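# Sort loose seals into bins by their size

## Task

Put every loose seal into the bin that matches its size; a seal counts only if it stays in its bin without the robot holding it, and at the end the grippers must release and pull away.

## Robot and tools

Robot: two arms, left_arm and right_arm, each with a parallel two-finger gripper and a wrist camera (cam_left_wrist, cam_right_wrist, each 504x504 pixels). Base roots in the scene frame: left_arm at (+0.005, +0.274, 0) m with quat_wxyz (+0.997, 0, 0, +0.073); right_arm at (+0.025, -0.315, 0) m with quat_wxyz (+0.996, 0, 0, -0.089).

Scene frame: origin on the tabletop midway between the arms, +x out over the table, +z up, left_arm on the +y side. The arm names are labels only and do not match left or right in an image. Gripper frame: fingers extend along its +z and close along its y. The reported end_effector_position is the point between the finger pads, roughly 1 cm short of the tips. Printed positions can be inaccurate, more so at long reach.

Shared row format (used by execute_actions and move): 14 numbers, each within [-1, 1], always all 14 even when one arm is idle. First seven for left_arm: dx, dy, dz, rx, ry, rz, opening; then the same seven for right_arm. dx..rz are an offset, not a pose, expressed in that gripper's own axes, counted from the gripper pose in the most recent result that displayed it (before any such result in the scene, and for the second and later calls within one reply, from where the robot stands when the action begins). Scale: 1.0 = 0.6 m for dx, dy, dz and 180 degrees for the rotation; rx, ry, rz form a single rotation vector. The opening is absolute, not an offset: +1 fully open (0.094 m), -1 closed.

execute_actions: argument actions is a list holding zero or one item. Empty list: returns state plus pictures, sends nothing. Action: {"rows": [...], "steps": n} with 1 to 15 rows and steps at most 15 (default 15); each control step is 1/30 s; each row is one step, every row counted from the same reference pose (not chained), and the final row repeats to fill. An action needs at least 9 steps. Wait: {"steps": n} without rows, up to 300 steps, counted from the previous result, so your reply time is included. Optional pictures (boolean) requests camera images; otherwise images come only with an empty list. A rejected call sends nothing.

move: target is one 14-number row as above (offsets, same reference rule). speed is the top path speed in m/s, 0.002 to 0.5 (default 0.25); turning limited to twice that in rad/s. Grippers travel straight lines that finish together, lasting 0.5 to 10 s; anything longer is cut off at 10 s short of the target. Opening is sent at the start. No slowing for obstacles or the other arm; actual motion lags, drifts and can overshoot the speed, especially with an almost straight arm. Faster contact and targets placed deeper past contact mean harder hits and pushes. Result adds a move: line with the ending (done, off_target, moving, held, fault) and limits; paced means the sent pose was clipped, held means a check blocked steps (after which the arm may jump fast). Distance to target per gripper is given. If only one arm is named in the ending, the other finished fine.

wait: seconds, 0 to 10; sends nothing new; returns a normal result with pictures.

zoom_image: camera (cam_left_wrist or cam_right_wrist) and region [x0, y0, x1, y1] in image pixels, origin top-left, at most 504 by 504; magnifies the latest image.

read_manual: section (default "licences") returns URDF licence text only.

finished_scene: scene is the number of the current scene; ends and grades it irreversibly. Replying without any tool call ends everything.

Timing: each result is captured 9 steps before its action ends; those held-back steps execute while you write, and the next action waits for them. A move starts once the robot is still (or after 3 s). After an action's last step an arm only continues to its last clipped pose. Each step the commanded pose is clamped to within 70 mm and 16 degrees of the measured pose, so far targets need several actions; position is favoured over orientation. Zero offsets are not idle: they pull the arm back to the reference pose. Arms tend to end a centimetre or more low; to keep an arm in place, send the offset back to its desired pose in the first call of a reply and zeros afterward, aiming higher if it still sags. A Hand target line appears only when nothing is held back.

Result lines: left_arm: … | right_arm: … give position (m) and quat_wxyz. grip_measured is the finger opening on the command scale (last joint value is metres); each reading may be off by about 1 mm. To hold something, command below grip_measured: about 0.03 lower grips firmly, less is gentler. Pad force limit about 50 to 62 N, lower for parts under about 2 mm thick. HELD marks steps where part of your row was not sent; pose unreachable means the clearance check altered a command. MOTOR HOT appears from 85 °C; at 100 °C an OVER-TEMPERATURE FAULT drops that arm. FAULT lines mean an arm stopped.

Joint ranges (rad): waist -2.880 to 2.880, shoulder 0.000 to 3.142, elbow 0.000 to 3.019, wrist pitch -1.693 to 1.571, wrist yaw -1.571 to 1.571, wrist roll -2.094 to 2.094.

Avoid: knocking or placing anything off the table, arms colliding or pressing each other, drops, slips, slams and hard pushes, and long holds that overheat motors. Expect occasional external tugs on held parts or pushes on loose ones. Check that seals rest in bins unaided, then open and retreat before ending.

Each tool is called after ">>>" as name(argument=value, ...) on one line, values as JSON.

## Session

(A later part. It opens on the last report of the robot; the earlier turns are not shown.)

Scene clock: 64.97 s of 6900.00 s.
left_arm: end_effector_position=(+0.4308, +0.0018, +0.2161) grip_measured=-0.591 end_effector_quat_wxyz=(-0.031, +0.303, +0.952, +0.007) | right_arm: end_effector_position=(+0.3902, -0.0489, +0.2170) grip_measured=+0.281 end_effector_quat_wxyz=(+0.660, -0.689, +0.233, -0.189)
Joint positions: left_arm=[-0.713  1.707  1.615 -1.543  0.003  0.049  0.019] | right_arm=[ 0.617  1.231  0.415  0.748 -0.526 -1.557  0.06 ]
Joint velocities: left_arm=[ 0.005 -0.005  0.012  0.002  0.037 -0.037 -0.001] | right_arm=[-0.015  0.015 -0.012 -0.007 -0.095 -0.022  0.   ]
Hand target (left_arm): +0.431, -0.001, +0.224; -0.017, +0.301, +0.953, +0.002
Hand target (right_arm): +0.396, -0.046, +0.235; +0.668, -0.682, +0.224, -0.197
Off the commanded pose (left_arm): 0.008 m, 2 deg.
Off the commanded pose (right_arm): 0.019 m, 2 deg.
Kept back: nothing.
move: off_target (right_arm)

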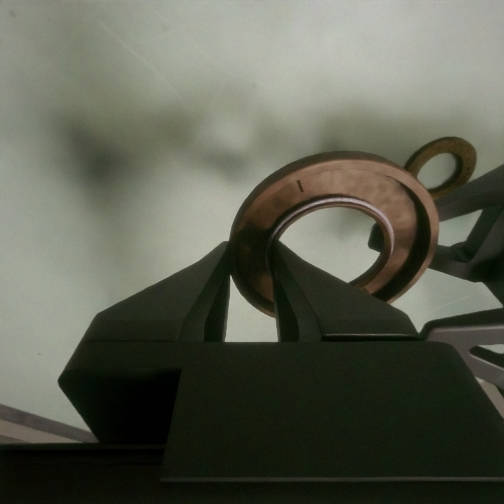

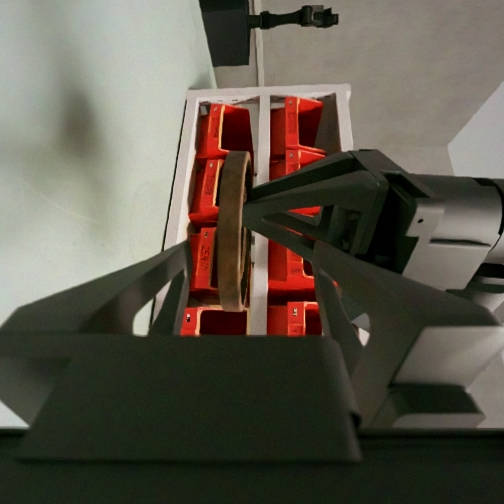

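>>> move(target=[0,0,-0.03,0,0,0,-0.625,0,-0.033,0.0,0,0,0,-0.3], speed=0.05)

Scene clock: 66.43 s of 6900.00 s.
left_arm: end_effector_position=(+0.4241, +0.0061, +0.2168) grip_measured=-0.591 end_effector_quat_wxyz=(-0.047, +0.302, +0.952, +0.011) | right_arm: end_effector_position=(+0.3851, -0.0513, +0.2187) grip_measured=-0.299 end_effector_quat_wxyz=(+0.651, -0.697, +0.242, -0.180)
Joint positions: left_arm=[-0.713  1.707  1.615 -1.575  0.003  0.047  0.019] | right_arm=[ 0.617  1.184  0.415  0.667 -0.526 -1.557  0.033]
Joint velocities: left_arm=[-0.005 -0.015 -0.007 -0.017 -0.022  0.051  0.   ] | right_arm=[-0.005 -0.005  0.002 -0.012  0.095 -0.007 -0.   ]
Hand target (left_arm): +0.431, +0.002, +0.234; -0.031, +0.303, +0.952, +0.007
Hand target (right_arm): +0.391, -0.049, +0.237; +0.660, -0.689, +0.233, -0.189
Off the commanded pose (left_arm): 0.020 m, 2 deg.
Off the commanded pose (right_arm): 0.019 m, 2 deg.
Kept back: nothing.
move: off_target (left_arm, right_arm)

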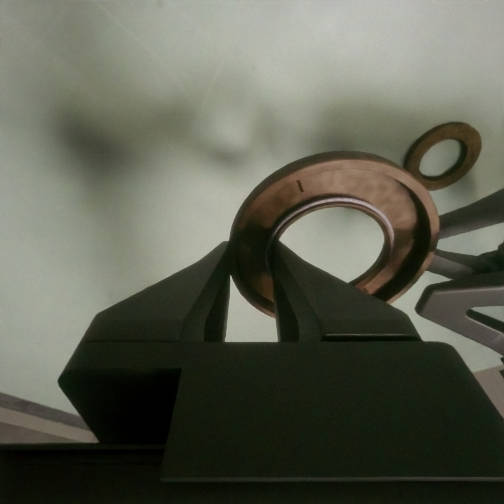

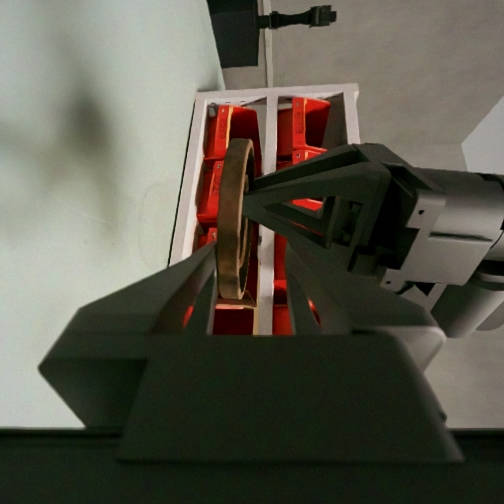

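>>> execute_actions(actions=[{"rows":[[0,0,0,0,0,0,-0.625,0,0,0,0,0,0,-0.45],[0,0,0,0,0,0,-0.625,0,0,0,0,0,0,-0.5],[0,0,0,0,0,0,-0.625,0,0,0,0,0,0,-0.55],[0,0,0,0,0,0,-0.625,0,0,0,0,0,0,-0.6],[0,0,0,0,0,0,-0.625,0,0,0,0,0,0,-0.64],[0,0,0,0,0,0,-0.625,0,0,0,0,0,0,-0.68],[0,0,0,0,0,0,-0.625,0,0,0,0,0,0,-0.72],[0,0,0,0,0,0,-0.625,0,0,0,0,0,0,-0.75],[0,0,0,0,0,0,-0.625,0,0,0,0,0,0,-0.78],[0,0,0,0,0,0,-0.625,0,0,0,0,0,0,-0.80],[0,0,0,0,0,0,-0.625,0,0,0,0,0,0,-0.82]],"steps":15}])

>>> wait(seconds=0.3)

Scene clock: 67.87 s of 6900.00 s.
left_arm: end_effector_position=(+0.4238, +0.0059, +0.2168) grip_measured=-0.591 end_effector_quat_wxyz=(-0.047, +0.302, +0.952, +0.010) | right_arm: end_effector_position=(+0.3843, -0.0517, +0.2131) grip_measured=-0.657 end_effector_quat_wxyz=(-0.647, +0.700, -0.246, +0.176)
Joint positions: left_arm=[-0.713  1.707  1.615 -1.575  0.004  0.047  0.019] | right_arm=[ 0.617  1.189  0.411  0.661 -0.526 -1.557  0.016]
Joint velocities: left_arm=[ 0.005 -0.005 -0.002 -0.017  0.007 -0.007 -0.002] | right_arm=[-0.005  0.015 -0.017 -0.027 -0.066 -0.007 -0.042]
Steps of this call (steps 1 to 37: nothing new was sent; steps 38 to 43: the first 6 steps of this action). Readings (end_effector_position):
38: left_arm (+0.4240, +0.0061, +0.2168) | right_arm (+0.3851, -0.0513, +0.2187)
39: left_arm (+0.4239, +0.0060, +0.2168) | right_arm (+0.3848, -0.0514, +0.2175)
41: left_arm (+0.4239, +0.0060, +0.2168) | right_arm (+0.3845, -0.0515, +0.2153)
43: the state above

Scene clock: 68.47 s of 6900.00 s.
left_arm: end_effector_position=(+0.4238, +0.0058, +0.2168) grip_measured=-0.591 end_effector_quat_wxyz=(-0.047, +0.302, +0.952, +0.010) | right_arm: end_effector_position=(+0.3840, -0.0519, +0.2105) grip_measured=-0.806 end_effector_quat_wxyz=(-0.645, +0.702, -0.248, +0.174)
Joint positions: left_arm=[-0.713  1.707  1.615 -1.575  0.005  0.047  0.019] | right_arm=[ 0.617  1.192  0.409  0.658 -0.525 -1.557  0.009]
Joint velocities: left_arm=[-0.005  0.005  0.002 -0.007 -0.037 -0.037  0.   ] | right_arm=[-0.015 -0.005 -0.017 -0.007 -0.051 -0.081 -0.001]
Hand target (left_arm): +0.424, +0.006, +0.217; -0.047, +0.302, +0.952, +0.011
Hand target (right_arm): +0.385, -0.051, +0.219; -0.651, +0.697, -0.242, +0.180
Off the commanded pose (left_arm): 0.000 m, 0 deg.
Off the commanded pose (right_arm): 0.008 m, 1 deg.
Kept back: nothing.
Steps of this call (steps 1 to 9: the last 9 steps of your previous action; steps 10 to 18: nothing new was sent). Readings (end_effector_position):
1: left_arm (+0.4238, +0.0059, +0.2168) | right_arm (+0.3842, -0.0517, +0.2126)
2: left_arm (+0.4238, +0.0059, +0.2168) | right_arm (+0.3842, -0.0518, +0.2121)
4: left_arm (+0.4238, +0.0058, +0.2168) | right_arm (+0.3839, -0.0519, +0.2107)
8: left_arm (+0.4238, +0.0058, +0.2168) | right_arm (+0.3840, -0.0519, +0.2105)
18: the state above

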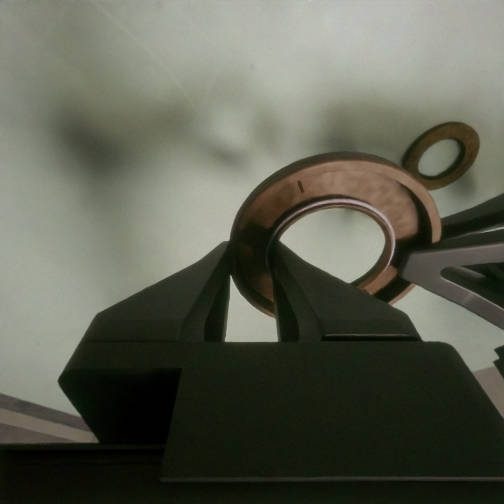

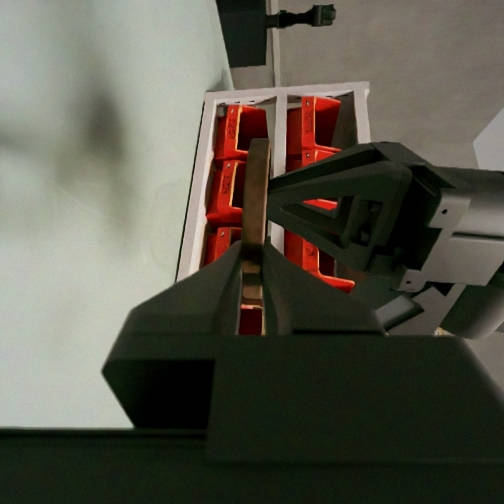

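>>> execute_actions(actions=[{"rows":[[0,0,0,0,0,0,-0.35,0,-0.01,0,0,0,0,-0.84]],"steps":10}])

>>> move(target=[0.0,0.05,-0.13,0,0,0,-0.35,0,-0.03,0,0,0,0,-0.84], speed=0.12)

Scene clock: 69.10 s of 6900.00 s.
left_arm: end_effector_position=(+0.4237, +0.0057, +0.2168) grip_measured=-0.461 end_effector_quat_wxyz=(-0.047, +0.302, +0.952, +0.010) | right_arm: end_effector_position=(+0.3839, -0.0520, +0.2096) grip_measured=-0.816 end_effector_quat_wxyz=(-0.644, +0.702, -0.249, +0.173)
Joint positions: left_arm=[-0.713  1.707  1.615 -1.575  0.006  0.047  0.025] | right_arm=[ 0.617  1.192  0.409  0.654 -0.525 -1.557  0.009]
Joint velocities: left_arm=[ 0.005  0.015  0.012 -0.012 -0.007  0.081  0.221] | right_arm=[-0.015  0.005  0.007 -0.227  0.066 -0.081 -0.01 ]
Steps of this call (steps 1 to 18: nothing new was sent; step 19: the first step of this action). Readings (end_effector_position):
19: the state above

Scene clock: 70.47 s of 6900.00 s.
left_arm: end_effector_position=(+0.4423, +0.0264, +0.2631) grip_measured=-0.353 end_effector_quat_wxyz=(-0.039, +0.300, +0.953, +0.007) | right_arm: end_effector_position=(+0.3788, -0.0544, +0.2032) grip_measured=-0.817 end_effector_quat_wxyz=(-0.629, +0.715, -0.263, +0.158)
Joint positions: left_arm=[-0.66   1.706  1.736 -1.681  0.002  0.096  0.03 ] | right_arm=[ 0.617  1.159  0.409  0.564 -0.525 -1.557  0.009]
Joint velocities: left_arm=[-0.024 -0.005  0.002 -0.007  0.051  0.007 -0.001] | right_arm=[-0.005  0.015 -0.012  0.007  0.022  0.037 -0.   ]
Hand target (left_arm): +0.447, +0.028, +0.293; -0.010, +0.301, +0.953, +0.002
Hand target (right_arm): +0.385, -0.051, +0.224; -0.640, +0.706, -0.253, +0.169
Off your previous action's commanded pose (left_arm): 0.000 m, 0 deg at its last step (step 9 of this call).
Off your previous action's commanded pose (right_arm): 0.010 m, 1 deg at its last step (step 9 of this call).
Off the commanded pose (left_arm): 0.031 m, 1 deg.
Off the commanded pose (right_arm): 0.022 m, 2 deg.
joint sent to its limit (left arm) — the command would take joint 4 (wrist pitch) past its lower limit, so that joint was sent only as far as its limit.
Kept back: nothing.
move: off_target (left_arm, right_arm)

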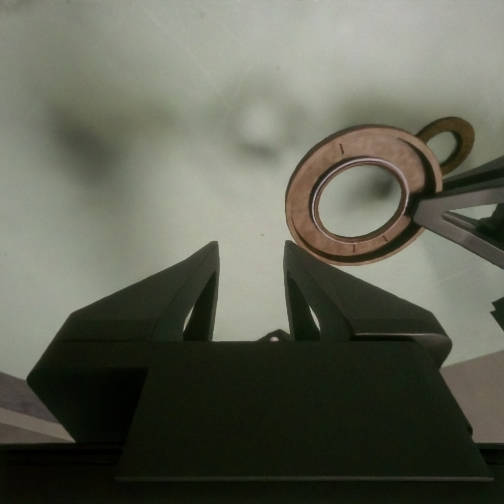

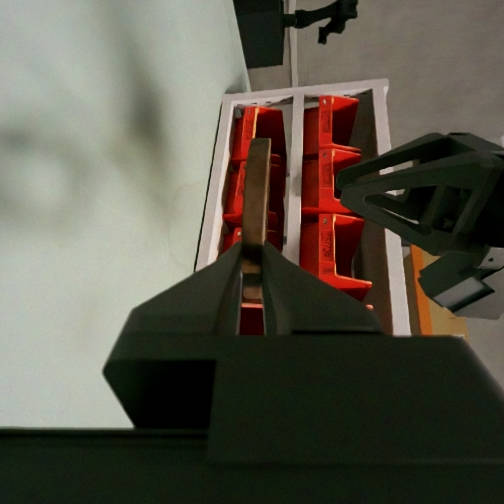

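>>> move(target=[0.205,0.06,0.067,0,0,0,0.6,0.428,-0.327,-0.067,-0.039,0.3017,0.0468,-0.84], speed=0.25)

Scene clock: 75.63 s of 6900.00 s.
left_arm: end_effector_position=(+0.3585, +0.1256, +0.2256) grip_measured=+0.597 end_effector_quat_wxyz=(-0.055, +0.300, +0.952, +0.009) | right_arm: end_effector_position=(+0.5821, -0.2177, +0.3309) grip_measured=-0.817 end_effector_quat_wxyz=(-0.383, +0.602, -0.581, +0.392)
Joint positions: left_arm=[-0.546  1.418  1.299 -1.564 -0.007  0.209  0.075] | right_arm=[ 0.416  1.259  1.043 -0.205  0.213 -1.505  0.009]
Joint velocities: left_arm=[-0.024 -0.005  0.012 -0.002 -0.007 -0.007  0.   ] | right_arm=[-0.015  0.015  0.027  0.007 -0.051 -0.037 -0.   ]
Hand target (left_arm): +0.360, +0.128, +0.232; -0.040, +0.300, +0.953, +0.008
Hand target (right_arm): +0.596, -0.220, +0.377; -0.409, +0.576, -0.578, +0.407
Off the commanded pose (left_arm): 0.007 m, 2 deg.
Off the commanded pose (right_arm): 0.048 m, 4 deg.
Kept back: nothing.
move: off_target (right_arm)

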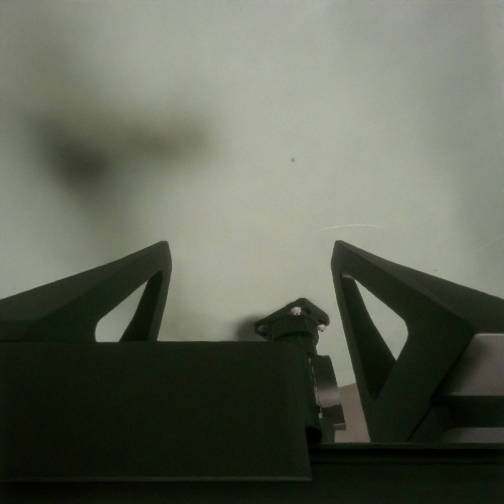

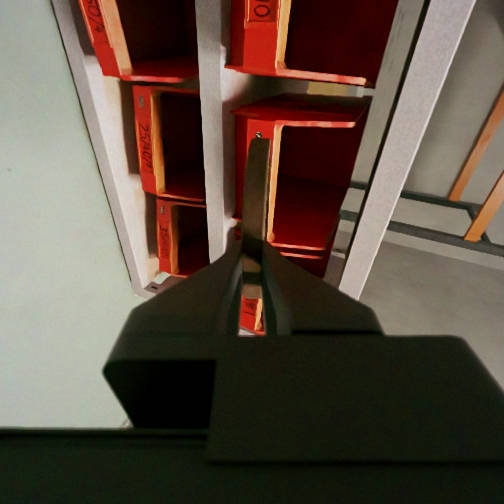

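>>> zoom_image(camera="cam_right_wrist", region=[120,0,400,340])

Region (120, 0, 400, 340) of cam_right_wrist's 504x504 image, scaled by 1.482, with more detail than that image has; it fills the left 415 columns of this view, and the rest is white.

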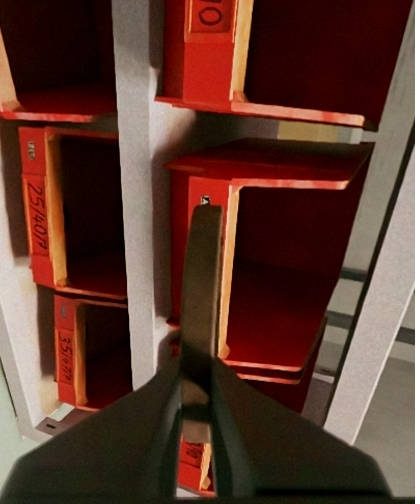

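>>> move(target=[-0.149,-0.396,0.167,0.006,-0.036,-0.194,1.0,0.07,-0.112,0.005,0.045,0,0,-0.84], speed=0.2)

Scene clock: 81.60 s of 6900.00 s.
left_arm: end_effector_position=(+0.2705, -0.1001, +0.1171) grip_measured=+1.000 end_effector_quat_wxyz=(-0.010, +0.004, +1.000, +0.010) | right_arm: end_effector_position=(+0.5935, -0.2546, +0.3407) grip_measured=-0.817 end_effector_quat_wxyz=(-0.396, +0.595, -0.572, +0.402)
Joint positions: left_arm=[-1.097  1.627  1.247 -1.218  0.004 -0.944  0.094] | right_arm=[ 0.322  1.259  1.043 -0.157  0.123 -1.55   0.009]
Joint velocities: left_arm=[-0.005  0.005 -0.002  0.032 -0.081 -0.081  0.   ] | right_arm=[-0.015  0.005  0.002 -0.007  0.051  0.007 -0.001]
Hand target (left_arm): +0.282, -0.116, +0.125; +0.002, -0.001, +1.000, -0.005
Hand target (right_arm): +0.608, -0.257, +0.392; -0.425, +0.573, -0.552, +0.432
Off the commanded pose (left_arm): 0.021 m, 2 deg.
Off the commanded pose (right_arm): 0.055 m, 6 deg.
Kept back: nothing.
After step 90, 0.80 s passed at rest.
move: off_target (left_arm, right_arm)

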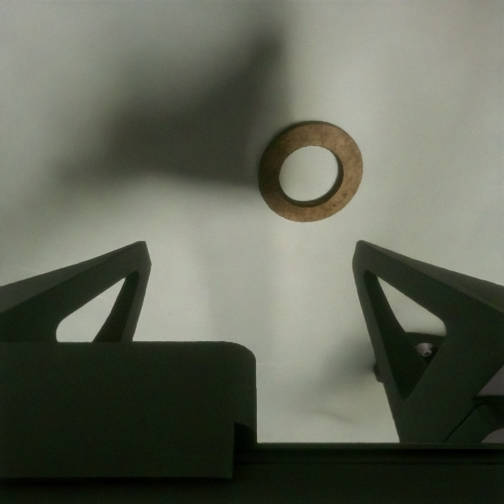

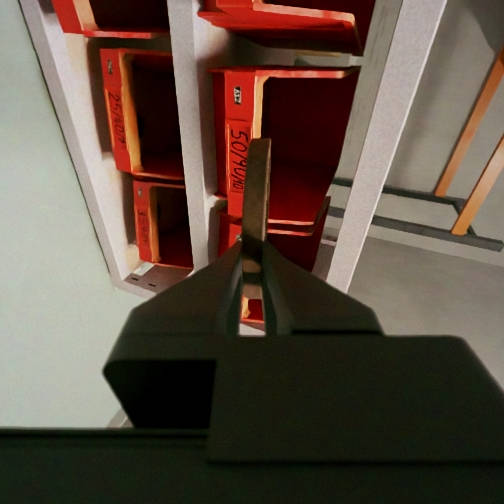

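>>> execute_actions(actions=[{"rows":[[0,-0.006,0.009,0,0,0,1,0,-0.074,-0.016,0.01,0,0,-0.84],[0,-0.012,0.018,0,0,0,1,0,-0.078,-0.005,0.01,0,0,-0.84],[0,-0.018,0.027,0,0,0,1,0,-0.083,0.006,0.01,0,0,-0.84],[-0.001,-0.024,0.036,0,0,0,1,0,-0.087,0.016,0.01,0,0,-0.84],[-0.002,-0.030,0.045,0,0,0,1,0,-0.091,0.027,0.01,0,0,-0.84],[-0.002,-0.036,0.054,0,0,0,1,0,-0.095,0.038,0.01,0,0,-0.84],[-0.003,-0.042,0.063,0,0,0,1,0,-0.100,0.049,0.01,0,0,-0.84],[-0.003,-0.048,0.072,0,0,0,1,0,-0.104,0.060,0.01,0,0,-0.84],[-0.004,-0.054,0.081,0,0,0,1,0,-0.108,0.071,0.01,0,0,-0.84],[-0.004,-0.060,0.090,0,0,0,1,0,-0.112,0.082,0.01,0,0,-0.84],[-0.005,-0.066,0.099,0,0,0,1,0,-0.116,0.093,0.01,0,0,-0.84],[-0.005,-0.072,0.108,0,0,0,1,0,-0.121,0.103,0.01,0,0,-0.84],[-0.006,-0.078,0.117,0,0,0,1,0,-0.125,0.114,0.01,0,0,-0.84],[-0.006,-0.084,0.125,0,0,0,1,0,-0.129,0.125,0.01,0,0,-0.84]],"steps":15}])

>>> wait(seconds=0.6)

Scene clock: 83.50 s of 6900.00 s.
left_arm: end_effector_position=(+0.2735, -0.1080, +0.1124) grip_measured=+1.000 end_effector_quat_wxyz=(-0.003, +0.002, +1.000, +0.001) | right_arm: end_effector_position=(+0.5985, -0.2537, +0.3352) grip_measured=-0.817 end_effector_quat_wxyz=(-0.382, +0.605, -0.579, +0.391)
Joint positions: left_arm=[-1.102  1.638  1.247 -1.184  0.004 -0.952  0.094] | right_arm=[ 0.322  1.281  1.074 -0.21   0.122 -1.55   0.009]
Joint velocities: left_arm=[-0.083  0.181 -0.012  0.32  -0.037 -0.022  0.   ] | right_arm=[ 0.005  0.357  0.383 -0.002 -0.125  0.022 -0.001]
Steps of this call (steps 1 to 51: nothing new was sent; steps 52 to 57: the first 6 steps of this action). Readings (end_effector_position):
52: left_arm (+0.2705, -0.1001, +0.1171) | right_arm (+0.5930, -0.2547, +0.3395)
53: left_arm (+0.2708, -0.1004, +0.1171) | right_arm (+0.5919, -0.2548, +0.3372)
55: left_arm (+0.2721, -0.1032, +0.1162) | right_arm (+0.5923, -0.2548, +0.3346)
57: the state above

Scene clock: 84.40 s of 6900.00 s.
left_arm: end_effector_position=(+0.2640, -0.1353, +0.0355) grip_measured=+1.000 end_effector_quat_wxyz=(-0.019, +0.006, +0.999, +0.025) | right_arm: end_effector_position=(+0.6745, -0.2469, +0.3249) grip_measured=-0.817 end_effector_quat_wxyz=(-0.378, +0.609, -0.582, +0.384)
Joint positions: left_arm=[-1.15   1.805  1.247 -1.075  0.004 -0.993  0.094] | right_arm=[ 0.312  1.488  1.264 -0.212  0.109 -1.55   0.009]
Joint velocities: left_arm=[ 0.015 -0.015 -0.007 -0.007  0.007 -0.037  0.   ] | right_arm=[-0.015 -0.005 -0.017 -0.017  0.007  0.139 -0.   ]
Hand target (left_arm): +0.270, -0.149, +0.042; -0.010, +0.004, +1.000, +0.010
Hand target (right_arm): +0.684, -0.251, +0.384; -0.406, +0.588, -0.565, +0.412
Off the commanded pose (left_arm): 0.017 m, 2 deg.
Off the commanded pose (right_arm): 0.063 m, 5 deg.
Kept back: nothing.
Steps of this call (steps 1 to 9: the last 9 steps of your previous action; steps 10 to 27: nothing new was sent). Readings (end_effector_position):
1: left_arm (+0.2738, -0.1109, +0.1089) | right_arm (+0.6038, -0.2526, +0.3365)
2: left_arm (+0.2736, -0.1141, +0.1042) | right_arm (+0.6101, -0.2515, +0.3379)
4: left_arm (+0.2727, -0.1204, +0.0921) | right_arm (+0.6246, -0.2491, +0.3397)
8: left_arm (+0.2688, -0.1317, +0.0613) | right_arm (+0.6551, -0.2458, +0.3382)
27: the state above

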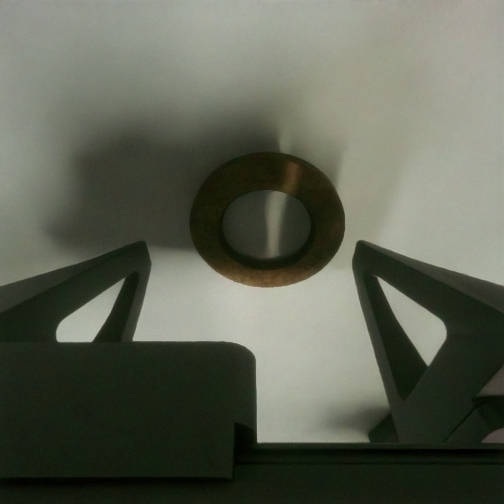

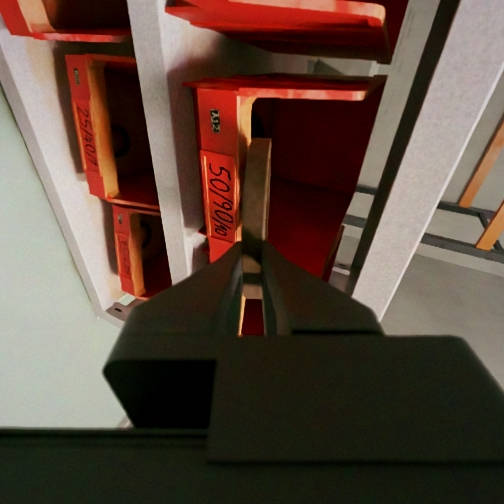

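>>> execute_actions(actions=[{"rows":[[-0.006,-0.005,0.004,0.016,-0.012,0,1,0.013,-0.098,-0.045,0.05,0,0,-0.84],[-0.012,-0.010,0.008,0.016,-0.012,0,1,0.013,-0.098,-0.045,0.05,0,0,-0.84],[-0.018,-0.015,0.012,0.016,-0.012,0,1,0.013,-0.098,-0.045,0.05,0,0,-0.84],[-0.022,-0.018,0.016,0.016,-0.012,0,1,0.013,-0.098,-0.045,0.05,0,0,-0.84],[-0.022,-0.018,0.020,0.016,-0.012,0,1,0.013,-0.098,-0.045,0.05,0,0,-0.84],[-0.022,-0.018,0.024,0.016,-0.012,0,1,0.013,-0.098,-0.045,0.05,0,0,-0.84],[-0.022,-0.018,0.028,0.016,-0.012,0,1,0.013,-0.098,-0.036,0.05,0,0,-0.84],[-0.022,-0.018,0.032,0.016,-0.012,0,1,0.013,-0.098,-0.027,0.05,0,0,-0.84],[-0.022,-0.018,0.036,0.016,-0.012,0,1,0.013,-0.101,-0.020,0.05,0,0,-0.84],[-0.022,-0.018,0.040,0.016,-0.012,0,1,0.013,-0.105,-0.012,0.05,0,0,-0.84],[-0.022,-0.018,0.040,0.016,-0.012,0,1,0.013,-0.108,-0.005,0.05,0,0,-0.84],[-0.022,-0.018,0.040,0.016,-0.012,0,1,0.013,-0.112,0.003,0.05,0,0,-0.84],[-0.022,-0.018,0.040,0.016,-0.012,0,1,0.013,-0.115,0.011,0.05,0,0,-0.84],[-0.022,-0.018,0.040,0.016,-0.012,0,1,0.013,-0.119,0.019,0.05,0,0,-0.84],[-0.022,-0.018,0.040,0.016,-0.012,0,1,0.013,-0.122,0.026,0.05,0,0,-0.84]],"steps":15}])

>>> wait(seconds=0.6)

Scene clock: 87.07 s of 6900.00 s.
left_arm: end_effector_position=(+0.2693, -0.1433, +0.0301) grip_measured=+1.000 end_effector_quat_wxyz=(-0.004, +0.006, +1.000, +0.003) | right_arm: end_effector_position=(+0.6757, -0.2458, +0.3491) grip_measured=-0.817 end_effector_quat_wxyz=(-0.402, +0.595, -0.568, +0.402)
Joint positions: left_arm=[-1.15   1.804  1.23  -1.006  0.003 -0.993  0.094] | right_arm=[ 0.312  1.469  1.263 -0.157  0.103 -1.554  0.009]
Joint velocities: left_arm=[-0.015 -0.005  0.012  0.237 -0.081 -0.095  0.   ] | right_arm=[-0.015 -0.181  0.007  0.11  -0.007  0.022 -0.   ]
Steps of this call (steps 1 to 74: nothing new was sent; steps 75 to 80: the first 6 steps of this action). Readings (end_effector_position):
75: left_arm (+0.2644, -0.1358, +0.0340) | right_arm (+0.6750, -0.2466, +0.3277)
76: left_arm (+0.2657, -0.1376, +0.0325) | right_arm (+0.6762, -0.2462, +0.3307)
78: left_arm (+0.2673, -0.1401, +0.0301) | right_arm (+0.6770, -0.2458, +0.3404)
80: the state above

Scene clock: 87.97 s of 6900.00 s.
left_arm: end_effector_position=(+0.2724, -0.1481, +0.0249) grip_measured=+1.000 end_effector_quat_wxyz=(+0.003, +0.006, +1.000, -0.008) | right_arm: end_effector_position=(+0.7005, -0.2475, +0.3177) grip_measured=-0.817 end_effector_quat_wxyz=(-0.391, +0.603, -0.574, +0.393)
Joint positions: left_arm=[-1.15   1.81   1.223 -0.967  0.003 -0.993  0.094] | right_arm=[ 0.302  1.553  1.296 -0.14   0.095 -1.559  0.009]
Joint velocities: left_arm=[ 0.005 -0.015  0.002 -0.007 -0.022  0.066  0.   ] | right_arm=[-0.015 -0.015 -0.002  0.007 -0.022  0.022  0.   ]
Hand target (left_arm): +0.275, -0.145, +0.011; -0.001, +0.006, +1.000, -0.000
Hand target (right_arm): +0.713, -0.252, +0.384; -0.425, +0.578, -0.550, +0.428
Off the commanded pose (left_arm): 0.015 m, 1 deg.
Off the commanded pose (right_arm): 0.070 m, 7 deg.
Kept back: nothing.
Steps of this call (steps 1 to 9: the last 9 steps of your previous action; steps 10 to 27: nothing new was sent). Readings (end_effector_position):
1: left_arm (+0.2702, -0.1448, +0.0300) | right_arm (+0.6749, -0.2459, +0.3527)
2: left_arm (+0.2710, -0.1460, +0.0297) | right_arm (+0.6748, -0.2460, +0.3552)
4: left_arm (+0.2722, -0.1479, +0.0289) | right_arm (+0.6755, -0.2460, +0.3574)
8: left_arm (+0.2726, -0.1486, +0.0266) | right_arm (+0.6821, -0.2468, +0.3466)
27: the state above

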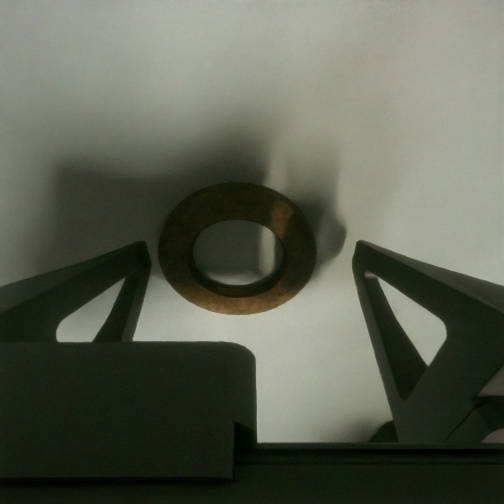

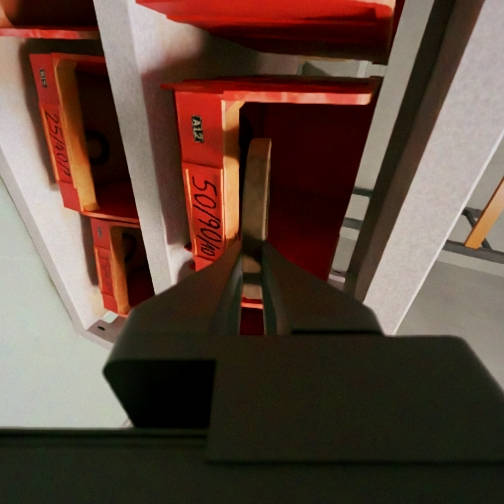

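>>> execute_actions(actions=[{"rows":[[0,0.005,0.006,0,0,0,1,0.011,-0.100,-0.042,0.05,0,0,-0.84],[0,0.010,0.012,0,0,0,1,0.011,-0.100,-0.042,0.05,0,0,-0.84],[0,0.015,0.018,0,0,0,1,0.011,-0.100,-0.042,0.05,0,0,-0.84],[0,0.020,0.024,0,0,0,1,0.011,-0.100,-0.042,0.05,0,0,-0.84],[0,0.020,0.028,0,0,0,1,0.011,-0.100,-0.042,0.05,0,0,-0.84],[0,0.020,0.028,0,0,0,1,0.011,-0.103,-0.034,0.05,0,0,-0.84],[0,0.020,0.028,0,0,0,1,0.011,-0.106,-0.027,0.05,0,0,-0.84],[0,0.020,0.028,0,0,0,1,0.011,-0.110,-0.019,0.05,0,0,-0.84],[0,0.020,0.028,0,0,0,1,0.011,-0.113,-0.011,0.05,0,0,-0.84],[0,0.020,0.028,0,0,0,1,0.011,-0.116,-0.004,0.05,0,0,-0.84],[0,0.020,0.028,0,0,0,1,0.011,-0.119,0.004,0.05,0,0,-0.84],[0,0.020,0.028,0,0,0,1,0.011,-0.122,0.012,0.05,0,0,-0.84],[0,0.020,0.028,0,0,0,1,0.011,-0.126,0.020,0.05,0,0,-0.84],[0,0.020,0.028,0,0,0,1,0.011,-0.129,0.027,0.05,0,0,-0.84],[0,0.020,0.028,0,0,0,1,0.011,-0.132,0.035,0.05,0,0,-0.84]],"steps":15}])

>>> execute_actions(actions=[{"rows":[[0,0,0,0,0,0,1,0.006,-0.057,-0.015,0.02,0,0,-0.84],[0,0,0,0,0,0,1,0.006,-0.060,-0.007,0.02,0,0,-0.84],[0,0,0,0,0,0,1,0.006,-0.064,0.001,0.02,0,0,-0.84],[0,0,0,0,0,0,1,0.006,-0.067,0.008,0.02,0,0,-0.84],[0,0,0,0,0,0,1,0.006,-0.070,0.016,0.02,0,0,-0.84],[0,0,0,0,0,0,1,0.006,-0.073,0.024,0.02,0,0,-0.84],[0,0,0,0,0,0,1,0.006,-0.076,0.031,0.02,0,0,-0.84],[0,0,0,0,0,0,1,0.006,-0.080,0.039,0.02,0,0,-0.84],[0,0,0,0,0,0,1,0.006,-0.083,0.047,0.02,0,0,-0.84],[0,0,0,0,0,0,1,0.006,-0.086,0.054,0.02,0,0,-0.84]],"steps":15}], pictures=true)

>>> execute_actions(actions=[{"rows":[[0,0,0,0,0,0,1,0.004,-0.054,-0.0225,0.0,0,0,-0.84]],"steps":12}], pictures=true)

Scene clock: 92.70 s of 6900.00 s.
left_arm: end_effector_position=(+0.2684, -0.1407, +0.0147) grip_measured=+1.000 end_effector_quat_wxyz=(+0.002, +0.007, +1.000, -0.005) | right_arm: end_effector_position=(+0.7021, -0.2465, +0.3411) grip_measured=-0.817 end_effector_quat_wxyz=(-0.415, +0.588, -0.560, +0.411)
Joint positions: left_arm=[-1.15   1.81   1.191 -0.94   0.002 -0.99   0.094] | right_arm=[ 0.302  1.537  1.295 -0.083  0.09  -1.56   0.009]
Joint velocities: left_arm=[-0.005 -0.044 -0.042  0.09  -0.022  0.066  0.   ] | right_arm=[-0.005 -0.132 -0.002  0.085 -0.022 -0.081 -0.   ]
Steps of this call (steps 1 to 90: nothing new was sent; then 1.53 s passed at rest; steps 91 to 96: the first 6 steps of this action). Readings (end_effector_position):
91: left_arm (+0.2722, -0.1478, +0.0247) | right_arm (+0.7010, -0.2473, +0.3206)
92: left_arm (+0.2718, -0.1472, +0.0238) | right_arm (+0.7022, -0.2468, +0.3238)
94: left_arm (+0.2702, -0.1447, +0.0195) | right_arm (+0.7031, -0.2465, +0.3334)
96: the state above

Scene clock: 93.20 s of 6900.00 s.
left_arm: end_effector_position=(+0.2687, -0.1412, +0.0150) grip_measured=+1.000 end_effector_quat_wxyz=(+0.003, +0.007, +1.000, -0.007) | right_arm: end_effector_position=(+0.7204, -0.2440, +0.3262) grip_measured=-0.817 end_effector_quat_wxyz=(-0.412, +0.594, -0.560, +0.404)
Joint positions: left_arm=[-1.15   1.809  1.189 -0.936  0.002 -0.99   0.094] | right_arm=[ 0.3    1.594  1.331 -0.078  0.079 -1.562  0.009]
Joint velocities: left_arm=[-0.005 -0.015 -0.012  0.012  0.022 -0.037  0.   ] | right_arm=[0.005 0.054 0.032 0.032 0.022 0.037 0.   ]
Off your previous action's commanded pose (left_arm): 0.009 m, 0 deg at its last step (step 9 of this call).
Off your previous action's commanded pose (right_arm): 0.059 m, 5 deg at its last step (step 9 of this call).
Steps of this call (steps 1 to 9: the last 9 steps of your previous action; steps 10 to 15: the first 6 steps of this action, its rows measured from where the robot was after step 9). Readings (end_effector_position):
9: left_arm (+0.2687, -0.1412, +0.0150) | right_arm (+0.7158, -0.2450, +0.3350)
10: left_arm (+0.2687, -0.1412, +0.0150) | right_arm (+0.7186, -0.2448, +0.3323)
11: left_arm (+0.2687, -0.1412, +0.0150) | right_arm (+0.7193, -0.2446, +0.3303)
13: left_arm (+0.2687, -0.1412, +0.0150) | right_arm (+0.7201, -0.2442, +0.3267)
15: the state above

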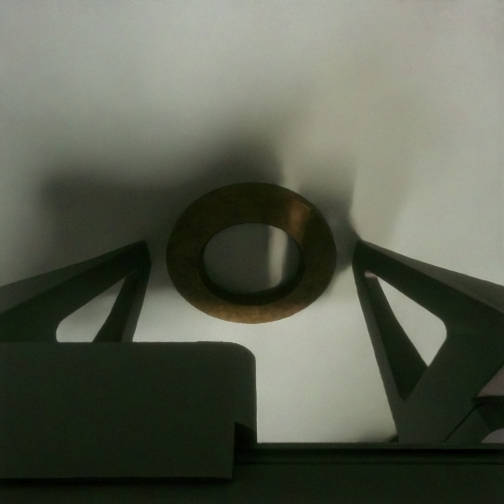

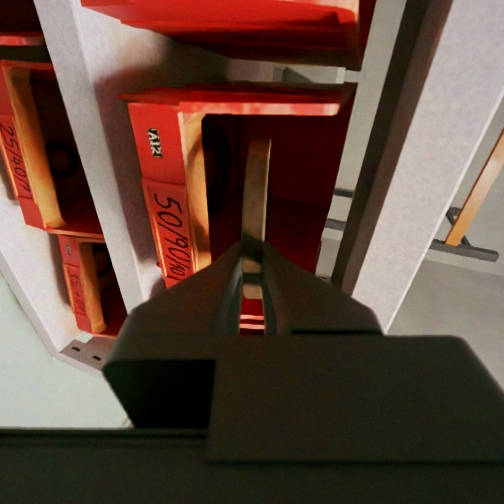

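Scene clock: 93.60 s of 6900.00 s.
left_arm: end_effector_position=(+0.2687, -0.1412, +0.0150) grip_measured=+1.000 end_effector_quat_wxyz=(+0.003, +0.007, +1.000, -0.007) | right_arm: end_effector_position=(+0.7400, -0.2411, +0.3118) grip_measured=-0.817 end_effector_quat_wxyz=(-0.396, +0.606, -0.569, +0.390)
Joint positions: left_arm=[-1.15   1.809  1.189 -0.936  0.002 -0.99   0.094] | right_arm=[ 0.3    1.657  1.403 -0.139  0.076 -1.562  0.009]
Joint velocities: left_arm=[-0.005  0.005  0.007 -0.022 -0.007 -0.007  0.   ] | right_arm=[-0.005  0.005  0.012 -0.437 -0.022  0.051  0.002]
Off your previous action's commanded pose (left_arm): 0.000 m, 0 deg at its last step (step 9 of this call).
Off your previous action's commanded pose (right_arm): 0.053 m, 4 deg at its last step (step 9 of this call).
Steps of this call (steps 1 to 9: the last 9 steps of your previous action; steps 10 to 12: the first 3 steps of this action, its rows measured from where the robot was after step 9). Readings (end_effector_position):
9: left_arm (+0.2687, -0.1412, +0.0150) | right_arm (+0.7448, -0.2405, +0.3242)
10: left_arm (+0.2687, -0.1412, +0.0150) | right_arm (+0.7440, -0.2406, +0.3206)
11: left_arm (+0.2687, -0.1412, +0.0150) | right_arm (+0.7418, -0.2408, +0.3158)
12: the state above

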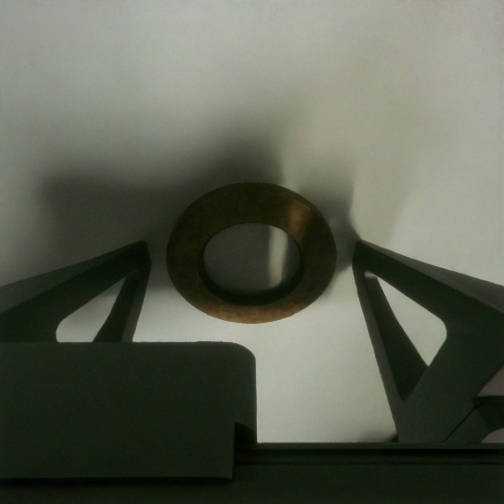

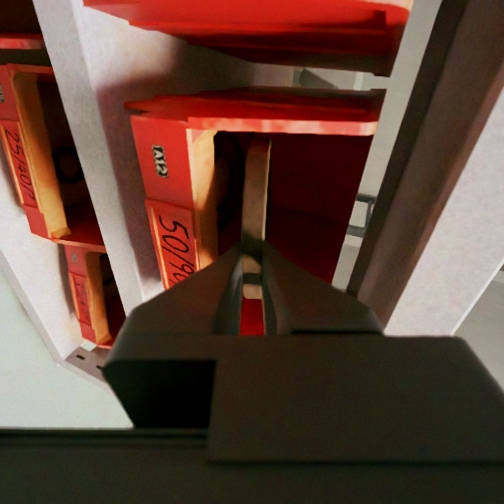

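>>> execute_actions(actions=[{"rows":[[0,0,0,0,0,0,0.8,0.023,-0.107,-0.045,0.05,0,0,-0.84],[0,0,0,0,0,0,0.7,0.023,-0.107,-0.045,0.05,0,0,-0.84],[0,0,0,0,0,0,0.62,0.023,-0.107,-0.045,0.05,0,0,-0.84],[0,0,0,0,0,0,0.56,0.023,-0.107,-0.045,0.05,0,0,-0.84],[0,0,0,0,0,0,0.56,0.023,-0.107,-0.045,0.05,0,0,-0.84],[0,0,0,0,0,0,0.56,0.023,-0.110,-0.037,0.05,0,0,-0.84],[0,0,0,0,0,0,0.56,0.023,-0.113,-0.030,0.05,0,0,-0.84],[0,0,0,0,0,0,0.56,0.023,-0.117,-0.022,0.05,0,0,-0.84],[0,0,0,0,0,0,0.56,0.023,-0.120,-0.014,0.05,0,0,-0.84],[0,0,0,0,0,0,0.56,0.023,-0.123,-0.007,0.05,0,0,-0.84],[0,0,0,0,0,0,0.56,0.023,-0.126,0.001,0.05,0,0,-0.84],[0,0,0,0,0,0,0.56,0.023,-0.129,0.009,0.05,0,0,-0.84],[0,0,0,0,0,0,0.56,0.023,-0.132,0.017,0.05,0,0,-0.84],[0,0,0,0,0,0,0.56,0.023,-0.136,0.024,0.05,0,0,-0.84],[0,0,0,0,0,0,0.56,0.023,-0.139,0.032,0.05,0,0,-0.84]],"steps":15}])

>>> execute_actions(actions=[{"rows":[[0,0,0,0,0,0,0.56,0.005,-0.095,-0.020,0.04,0,0,-0.84],[0,0,0,0,0,0,0.56,0.005,-0.097,-0.014,0.04,0,0,-0.84],[0,0,0,0,0,0,0.56,0.005,-0.099,-0.008,0.04,0,0,-0.84],[0,0,0,0,0,0,0.56,0.005,-0.101,-0.002,0.04,0,0,-0.84],[0,0,0,0,0,0,0.56,0.005,-0.103,0.004,0.04,0,0,-0.84]],"steps":12}], pictures=true)

Scene clock: 96.10 s of 6900.00 s.
left_arm: end_effector_position=(+0.2691, -0.1410, +0.0150) grip_measured=+0.580 end_effector_quat_wxyz=(+0.005, +0.007, +1.000, -0.006) | right_arm: end_effector_position=(+0.7412, -0.2435, +0.3342) grip_measured=-0.817 end_effector_quat_wxyz=(-0.420, +0.593, -0.556, +0.404)
Joint positions: left_arm=[-1.15   1.809  1.189 -0.936 -0.001 -0.99   0.074] | right_arm=[ 0.292  1.64   1.402 -0.089  0.06  -1.564  0.009]
Joint velocities: left_arm=[-0.005 -0.015 -0.012  0.007 -0.066 -0.051 -0.001] | right_arm=[-0.044 -0.161 -0.017  0.125 -0.037 -0.037  0.   ]
Off your previous action's commanded pose (left_arm): 0.000 m, 0 deg at its last step (step 9 of this call).
Off your previous action's commanded pose (right_arm): 0.054 m, 5 deg at its last step (step 9 of this call).
Steps of this call (steps 1 to 9: the last 9 steps of your previous action; steps 10 to 69: nothing new was sent; steps 70 to 75: the first 6 steps of this action). Readings (end_effector_position):
70: left_arm (+0.2689, -0.1412, +0.0150) | right_arm (+0.7383, -0.2408, +0.3093)
71: left_arm (+0.2691, -0.1410, +0.0150) | right_arm (+0.7399, -0.2401, +0.3133)
73: left_arm (+0.2691, -0.1410, +0.0150) | right_arm (+0.7418, -0.2414, +0.3246)
75: the state above

Scene clock: 96.50 s of 6900.00 s.
left_arm: end_effector_position=(+0.2691, -0.1410, +0.0150) grip_measured=+0.579 end_effector_quat_wxyz=(+0.005, +0.007, +1.000, -0.006) | right_arm: end_effector_position=(+0.7613, -0.2456, +0.3331) grip_measured=-0.817 end_effector_quat_wxyz=(-0.426, +0.588, -0.552, +0.409)
Joint positions: left_arm=[-1.15   1.809  1.189 -0.936 -0.001 -0.99   0.074] | right_arm=[ 0.285  1.69   1.449 -0.067  0.054 -1.565  0.009]
Joint velocities: left_arm=[-0.015 -0.005 -0.002  0.002  0.051 -0.051  0.001] | right_arm=[-0.005  0.034  0.012  0.056  0.051 -0.022 -0.   ]
Off your previous action's commanded pose (left_arm): 0.000 m, 0 deg at its last step (step 9 of this call).
Off your previous action's commanded pose (right_arm): 0.058 m, 5 deg at its last step (step 9 of this call).
Steps of this call (steps 1 to 9: the last 9 steps of your previous action; steps 10 to 12: the first 3 steps of this action, its rows measured from where the robot was after step 9). Readings (end_effector_position):
9: left_arm (+0.2691, -0.1410, +0.0150) | right_arm (+0.7561, -0.2464, +0.3347)
10: left_arm (+0.2691, -0.1410, +0.0150) | right_arm (+0.7595, -0.2460, +0.3342)
11: left_arm (+0.2691, -0.1410, +0.0150) | right_arm (+0.7608, -0.2457, +0.3346)
12: the state above

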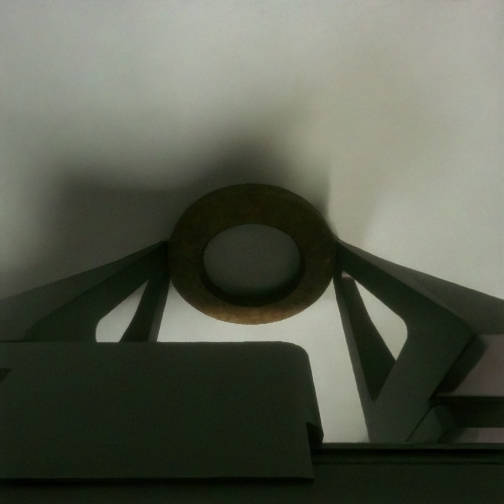

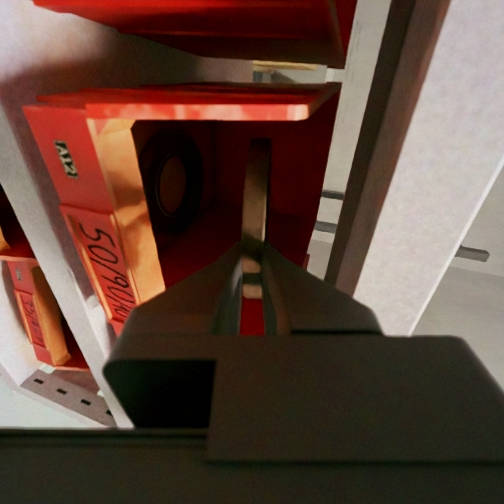

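>>> execute_actions(actions=[{"rows":[[0,0,0,0,0,0,0.55,0.0,-0.085,-0.015,0.03,0,0,-0.84],[0,0,0,0,0,0,0.55,0.0,-0.085,-0.015,0.03,0,0,-0.84],[0,0,0,0,0,0,0.55,0.0,-0.085,-0.015,0.03,0,0,-0.84],[0,0,0,0,0,0,0.55,0.0,-0.075,-0.02,0.03,0,0,-0.45]],"steps":12}])

>>> execute_actions(actions=[{"rows":[[0,0,-0.01,0,0,0,0.55,0.0,-0.06,-0.03,0.0,0,0,-0.45],[0,0,-0.02,0,0,0,0.55,0.0,-0.06,-0.04,0.0,0,0,-0.45],[0,0,-0.03,0,0,0,0.55,0.0,-0.06,-0.05,0.0,0,0,-0.45],[0,0,-0.04,0,0,0,0.55,0.0,-0.06,-0.06,0.0,0,0,-0.45],[0,0,-0.05,0,0,0,0.55,0.0,-0.06,-0.07,0.0,0,0,-0.45],[0,0,-0.06,0,0,0,0.55,0.0,-0.06,-0.08,0.0,0,0,-0.45],[0,0,-0.07,0,0,0,0.55,0.0,-0.06,-0.09,0.0,0,0,-0.45],[0,0,-0.08,0,0,0,0.55,0.0,-0.06,-0.10,0.0,0,0,-0.45],[0,0,-0.09,0,0,0,0.55,0.0,-0.06,-0.11,0.0,0,0,-0.45],[0,0,-0.10,0,0,0,0.55,0.0,-0.06,-0.12,0.0,0,0,-0.45],[0,0,-0.11,0,0,0,0.55,0.0,-0.06,-0.13,0.0,0,0,-0.45],[0,0,-0.12,0,0,0,0.55,0.0,-0.06,-0.14,0.0,0,0,-0.45],[0,0,-0.13,0,0,0,0.55,0.0,-0.06,-0.15,0.0,0,0,-0.45],[0,0,-0.14,0,0,0,0.55,0.0,-0.06,-0.16,0.0,0,0,-0.45],[0,0,-0.15,0,0,0,0.55,0.0,-0.06,-0.17,0.0,0,0,-0.45]],"steps":15}])

>>> wait(seconds=0.5)

Scene clock: 97.97 s of 6900.00 s.
left_arm: end_effector_position=(+0.2691, -0.1410, +0.0150) grip_measured=+0.579 end_effector_quat_wxyz=(+0.005, +0.007, +1.000, -0.006) | right_arm: end_effector_position=(+0.7619, -0.2454, +0.3350) grip_measured=-0.817 end_effector_quat_wxyz=(-0.429, +0.587, -0.551, +0.411)
Joint positions: left_arm=[-1.15   1.809  1.189 -0.936 -0.001 -0.99   0.074] | right_arm=[ 0.285  1.69   1.449 -0.059  0.053 -1.565  0.009]
Joint velocities: left_arm=[-0.005 -0.015  0.002  0.002 -0.037 -0.007  0.001] | right_arm=[-0.005  0.005 -0.007 -0.012 -0.022  0.037  0.001]
Off your previous action's commanded pose (left_arm): 0.000 m, 0 deg at its last step (step 9 of this call).
Off your previous action's commanded pose (right_arm): 0.060 m, 6 deg at its last step (step 9 of this call).
Steps of this call (steps 1 to 9: the last 9 steps of your previous action; steps 10 to 41: nothing new was sent; steps 42 to 44: the first 3 steps of this action). Readings (end_effector_position):
42: left_arm (+0.2691, -0.1410, +0.0150) | right_arm (+0.7619, -0.2454, +0.3350)
43: left_arm (+0.2691, -0.1410, +0.0150) | right_arm (+0.7619, -0.2454, +0.3350)
44: the state above

Scene clock: 98.47 s of 6900.00 s.
left_arm: end_effector_position=(+0.2639, -0.1327, +0.0178) grip_measured=+0.579 end_effector_quat_wxyz=(-0.005, +0.007, +1.000, +0.009) | right_arm: end_effector_position=(+0.7494, -0.2468, +0.3371) grip_measured=-0.451 end_effector_quat_wxyz=(-0.413, +0.598, -0.560, +0.398)
Joint positions: left_arm=[-1.15   1.803  1.189 -0.978 -0.001 -0.99   0.074] | right_arm=[ 0.285  1.66   1.448 -0.138  0.053 -1.565  0.026]
Joint velocities: left_arm=[-0.005 -0.103 -0.007 -0.422  0.007  0.007 -0.001] | right_arm=[ 0.005 -0.308 -0.032 -0.115 -0.051 -0.081  0.   ]
Off your previous action's commanded pose (left_arm): 0.000 m, 0 deg at its last step (step 9 of this call).
Off your previous action's commanded pose (right_arm): 0.042 m, 4 deg at its last step (step 9 of this call).
Steps of this call (steps 1 to 9: the last 9 steps of your previous action; steps 10 to 15: the first 6 steps of this action, its rows measured from where the robot was after step 9). Readings (end_effector_position):
9: left_arm (+0.2691, -0.1410, +0.0150) | right_arm (+0.7622, -0.2453, +0.3376)
10: left_arm (+0.2691, -0.1409, +0.0150) | right_arm (+0.7612, -0.2454, +0.3354)
11: left_arm (+0.2688, -0.1405, +0.0150) | right_arm (+0.7586, -0.2457, +0.3325)
13: left_arm (+0.2671, -0.1378, +0.0158) | right_arm (+0.7539, -0.2462, +0.3304)
15: the state above

Scene clock: 99.27 s of 6900.00 s.
left_arm: end_effector_position=(+0.2616, -0.1291, +0.0893) grip_measured=+0.579 end_effector_quat_wxyz=(-0.002, +0.007, +1.000, +0.004) | right_arm: end_effector_position=(+0.6776, -0.2557, +0.4120) grip_measured=-0.451 end_effector_quat_wxyz=(-0.436, +0.578, -0.546, +0.421)
Joint positions: left_arm=[-1.15   1.691  1.25  -1.139 -0.001 -0.99   0.074] | right_arm=[ 0.285  1.436  1.337 -0.17   0.06  -1.565  0.026]
Joint velocities: left_arm=[ 0.005  0.015 -0.002 -0.017  0.007 -0.022  0.001] | right_arm=[-0.005  0.005  0.002 -0.002  0.007 -0.022 -0.   ]
Hand target (left_arm): +0.268, -0.137, +0.104; +0.005, +0.007, +1.000, -0.007
Hand target (right_arm): +0.677, -0.249, +0.401; -0.431, +0.585, -0.549, +0.413
Off the commanded pose (left_arm): 0.020 m, 1 deg.
Off the commanded pose (right_arm): 0.013 m, 1 deg.
Kept back: nothing.
Steps of this call (steps 1 to 9: the last 9 steps of your previous action; steps 10 to 24: nothing new was sent). Readings (end_effector_position):
1: left_arm (+0.2622, -0.1301, +0.0197) | right_arm (+0.7461, -0.2473, +0.3427)
2: left_arm (+0.2607, -0.1277, +0.0222) | right_arm (+0.7415, -0.2479, +0.3491)
4: left_arm (+0.2580, -0.1234, +0.0297) | right_arm (+0.7297, -0.2494, +0.3628)
8: left_arm (+0.2566, -0.1213, +0.0534) | right_arm (+0.7019, -0.2528, +0.3903)
24: the state above

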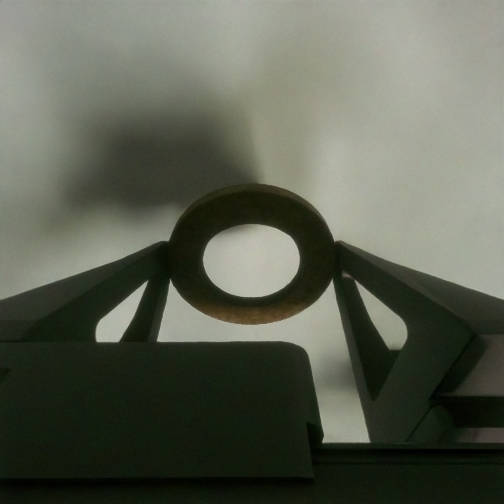

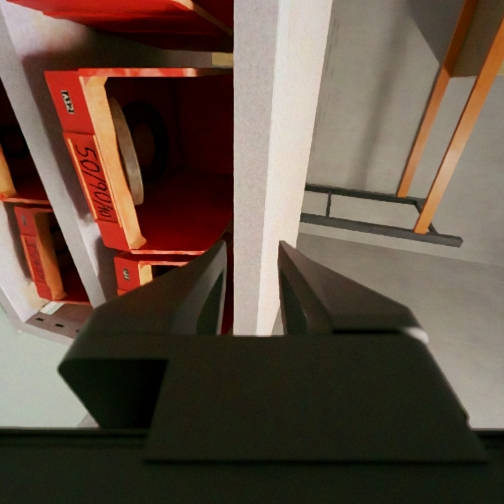

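>>> move(target=[-0.615,0.894,-0.467,-0.001,-0.4345,-0.005,0.55,0.104,0.28,-0.326,0,0,0,-0.45], speed=0.3)

Scene clock: 104.23 s of 6900.00 s.
left_arm: end_effector_position=(+0.6321, +0.3942, +0.3379) grip_measured=+0.579 end_effector_quat_wxyz=(+0.602, -0.014, +0.798, -0.011) | right_arm: end_effector_position=(+0.4490, -0.3295, +0.3043) grip_measured=-0.451 end_effector_quat_wxyz=(-0.438, +0.577, -0.551, +0.414)
Joint positions: left_arm=[0.11  1.439 1.151 0.    0.246 0.037 0.074] | right_arm=[ 0.092  0.828  0.608 -0.06  -0.132 -1.604  0.026]
Joint velocities: left_arm=[-0.005 -0.005  0.002 -0.002 -0.007 -0.051 -0.   ] | right_arm=[ 0.005 -0.005 -0.022  0.012 -0.081  0.022  0.   ]
Hand target (left_arm): +0.646, +0.395, +0.364; +0.624, -0.005, +0.781, -0.006
Hand target (right_arm): +0.447, -0.333, +0.305; -0.436, +0.578, -0.546, +0.421
Off the commanded pose (left_arm): 0.036 m, 4 deg.
Off the commanded pose (right_arm): 0.002 m, 1 deg.
Kept back: nothing.
move: off_target (left_arm)

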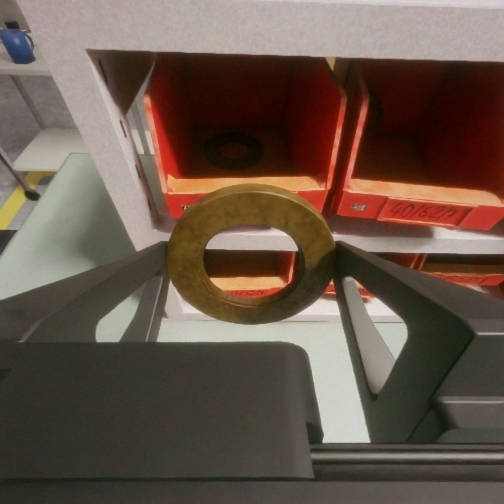

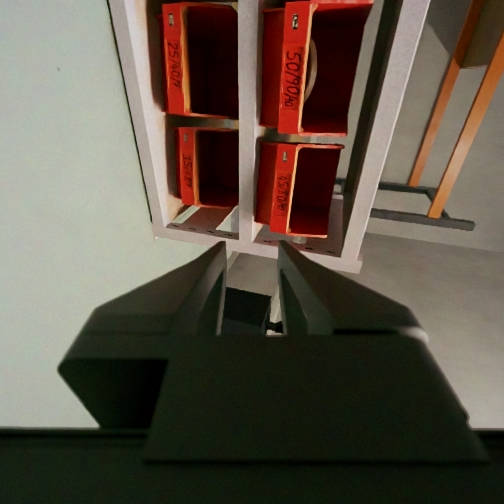

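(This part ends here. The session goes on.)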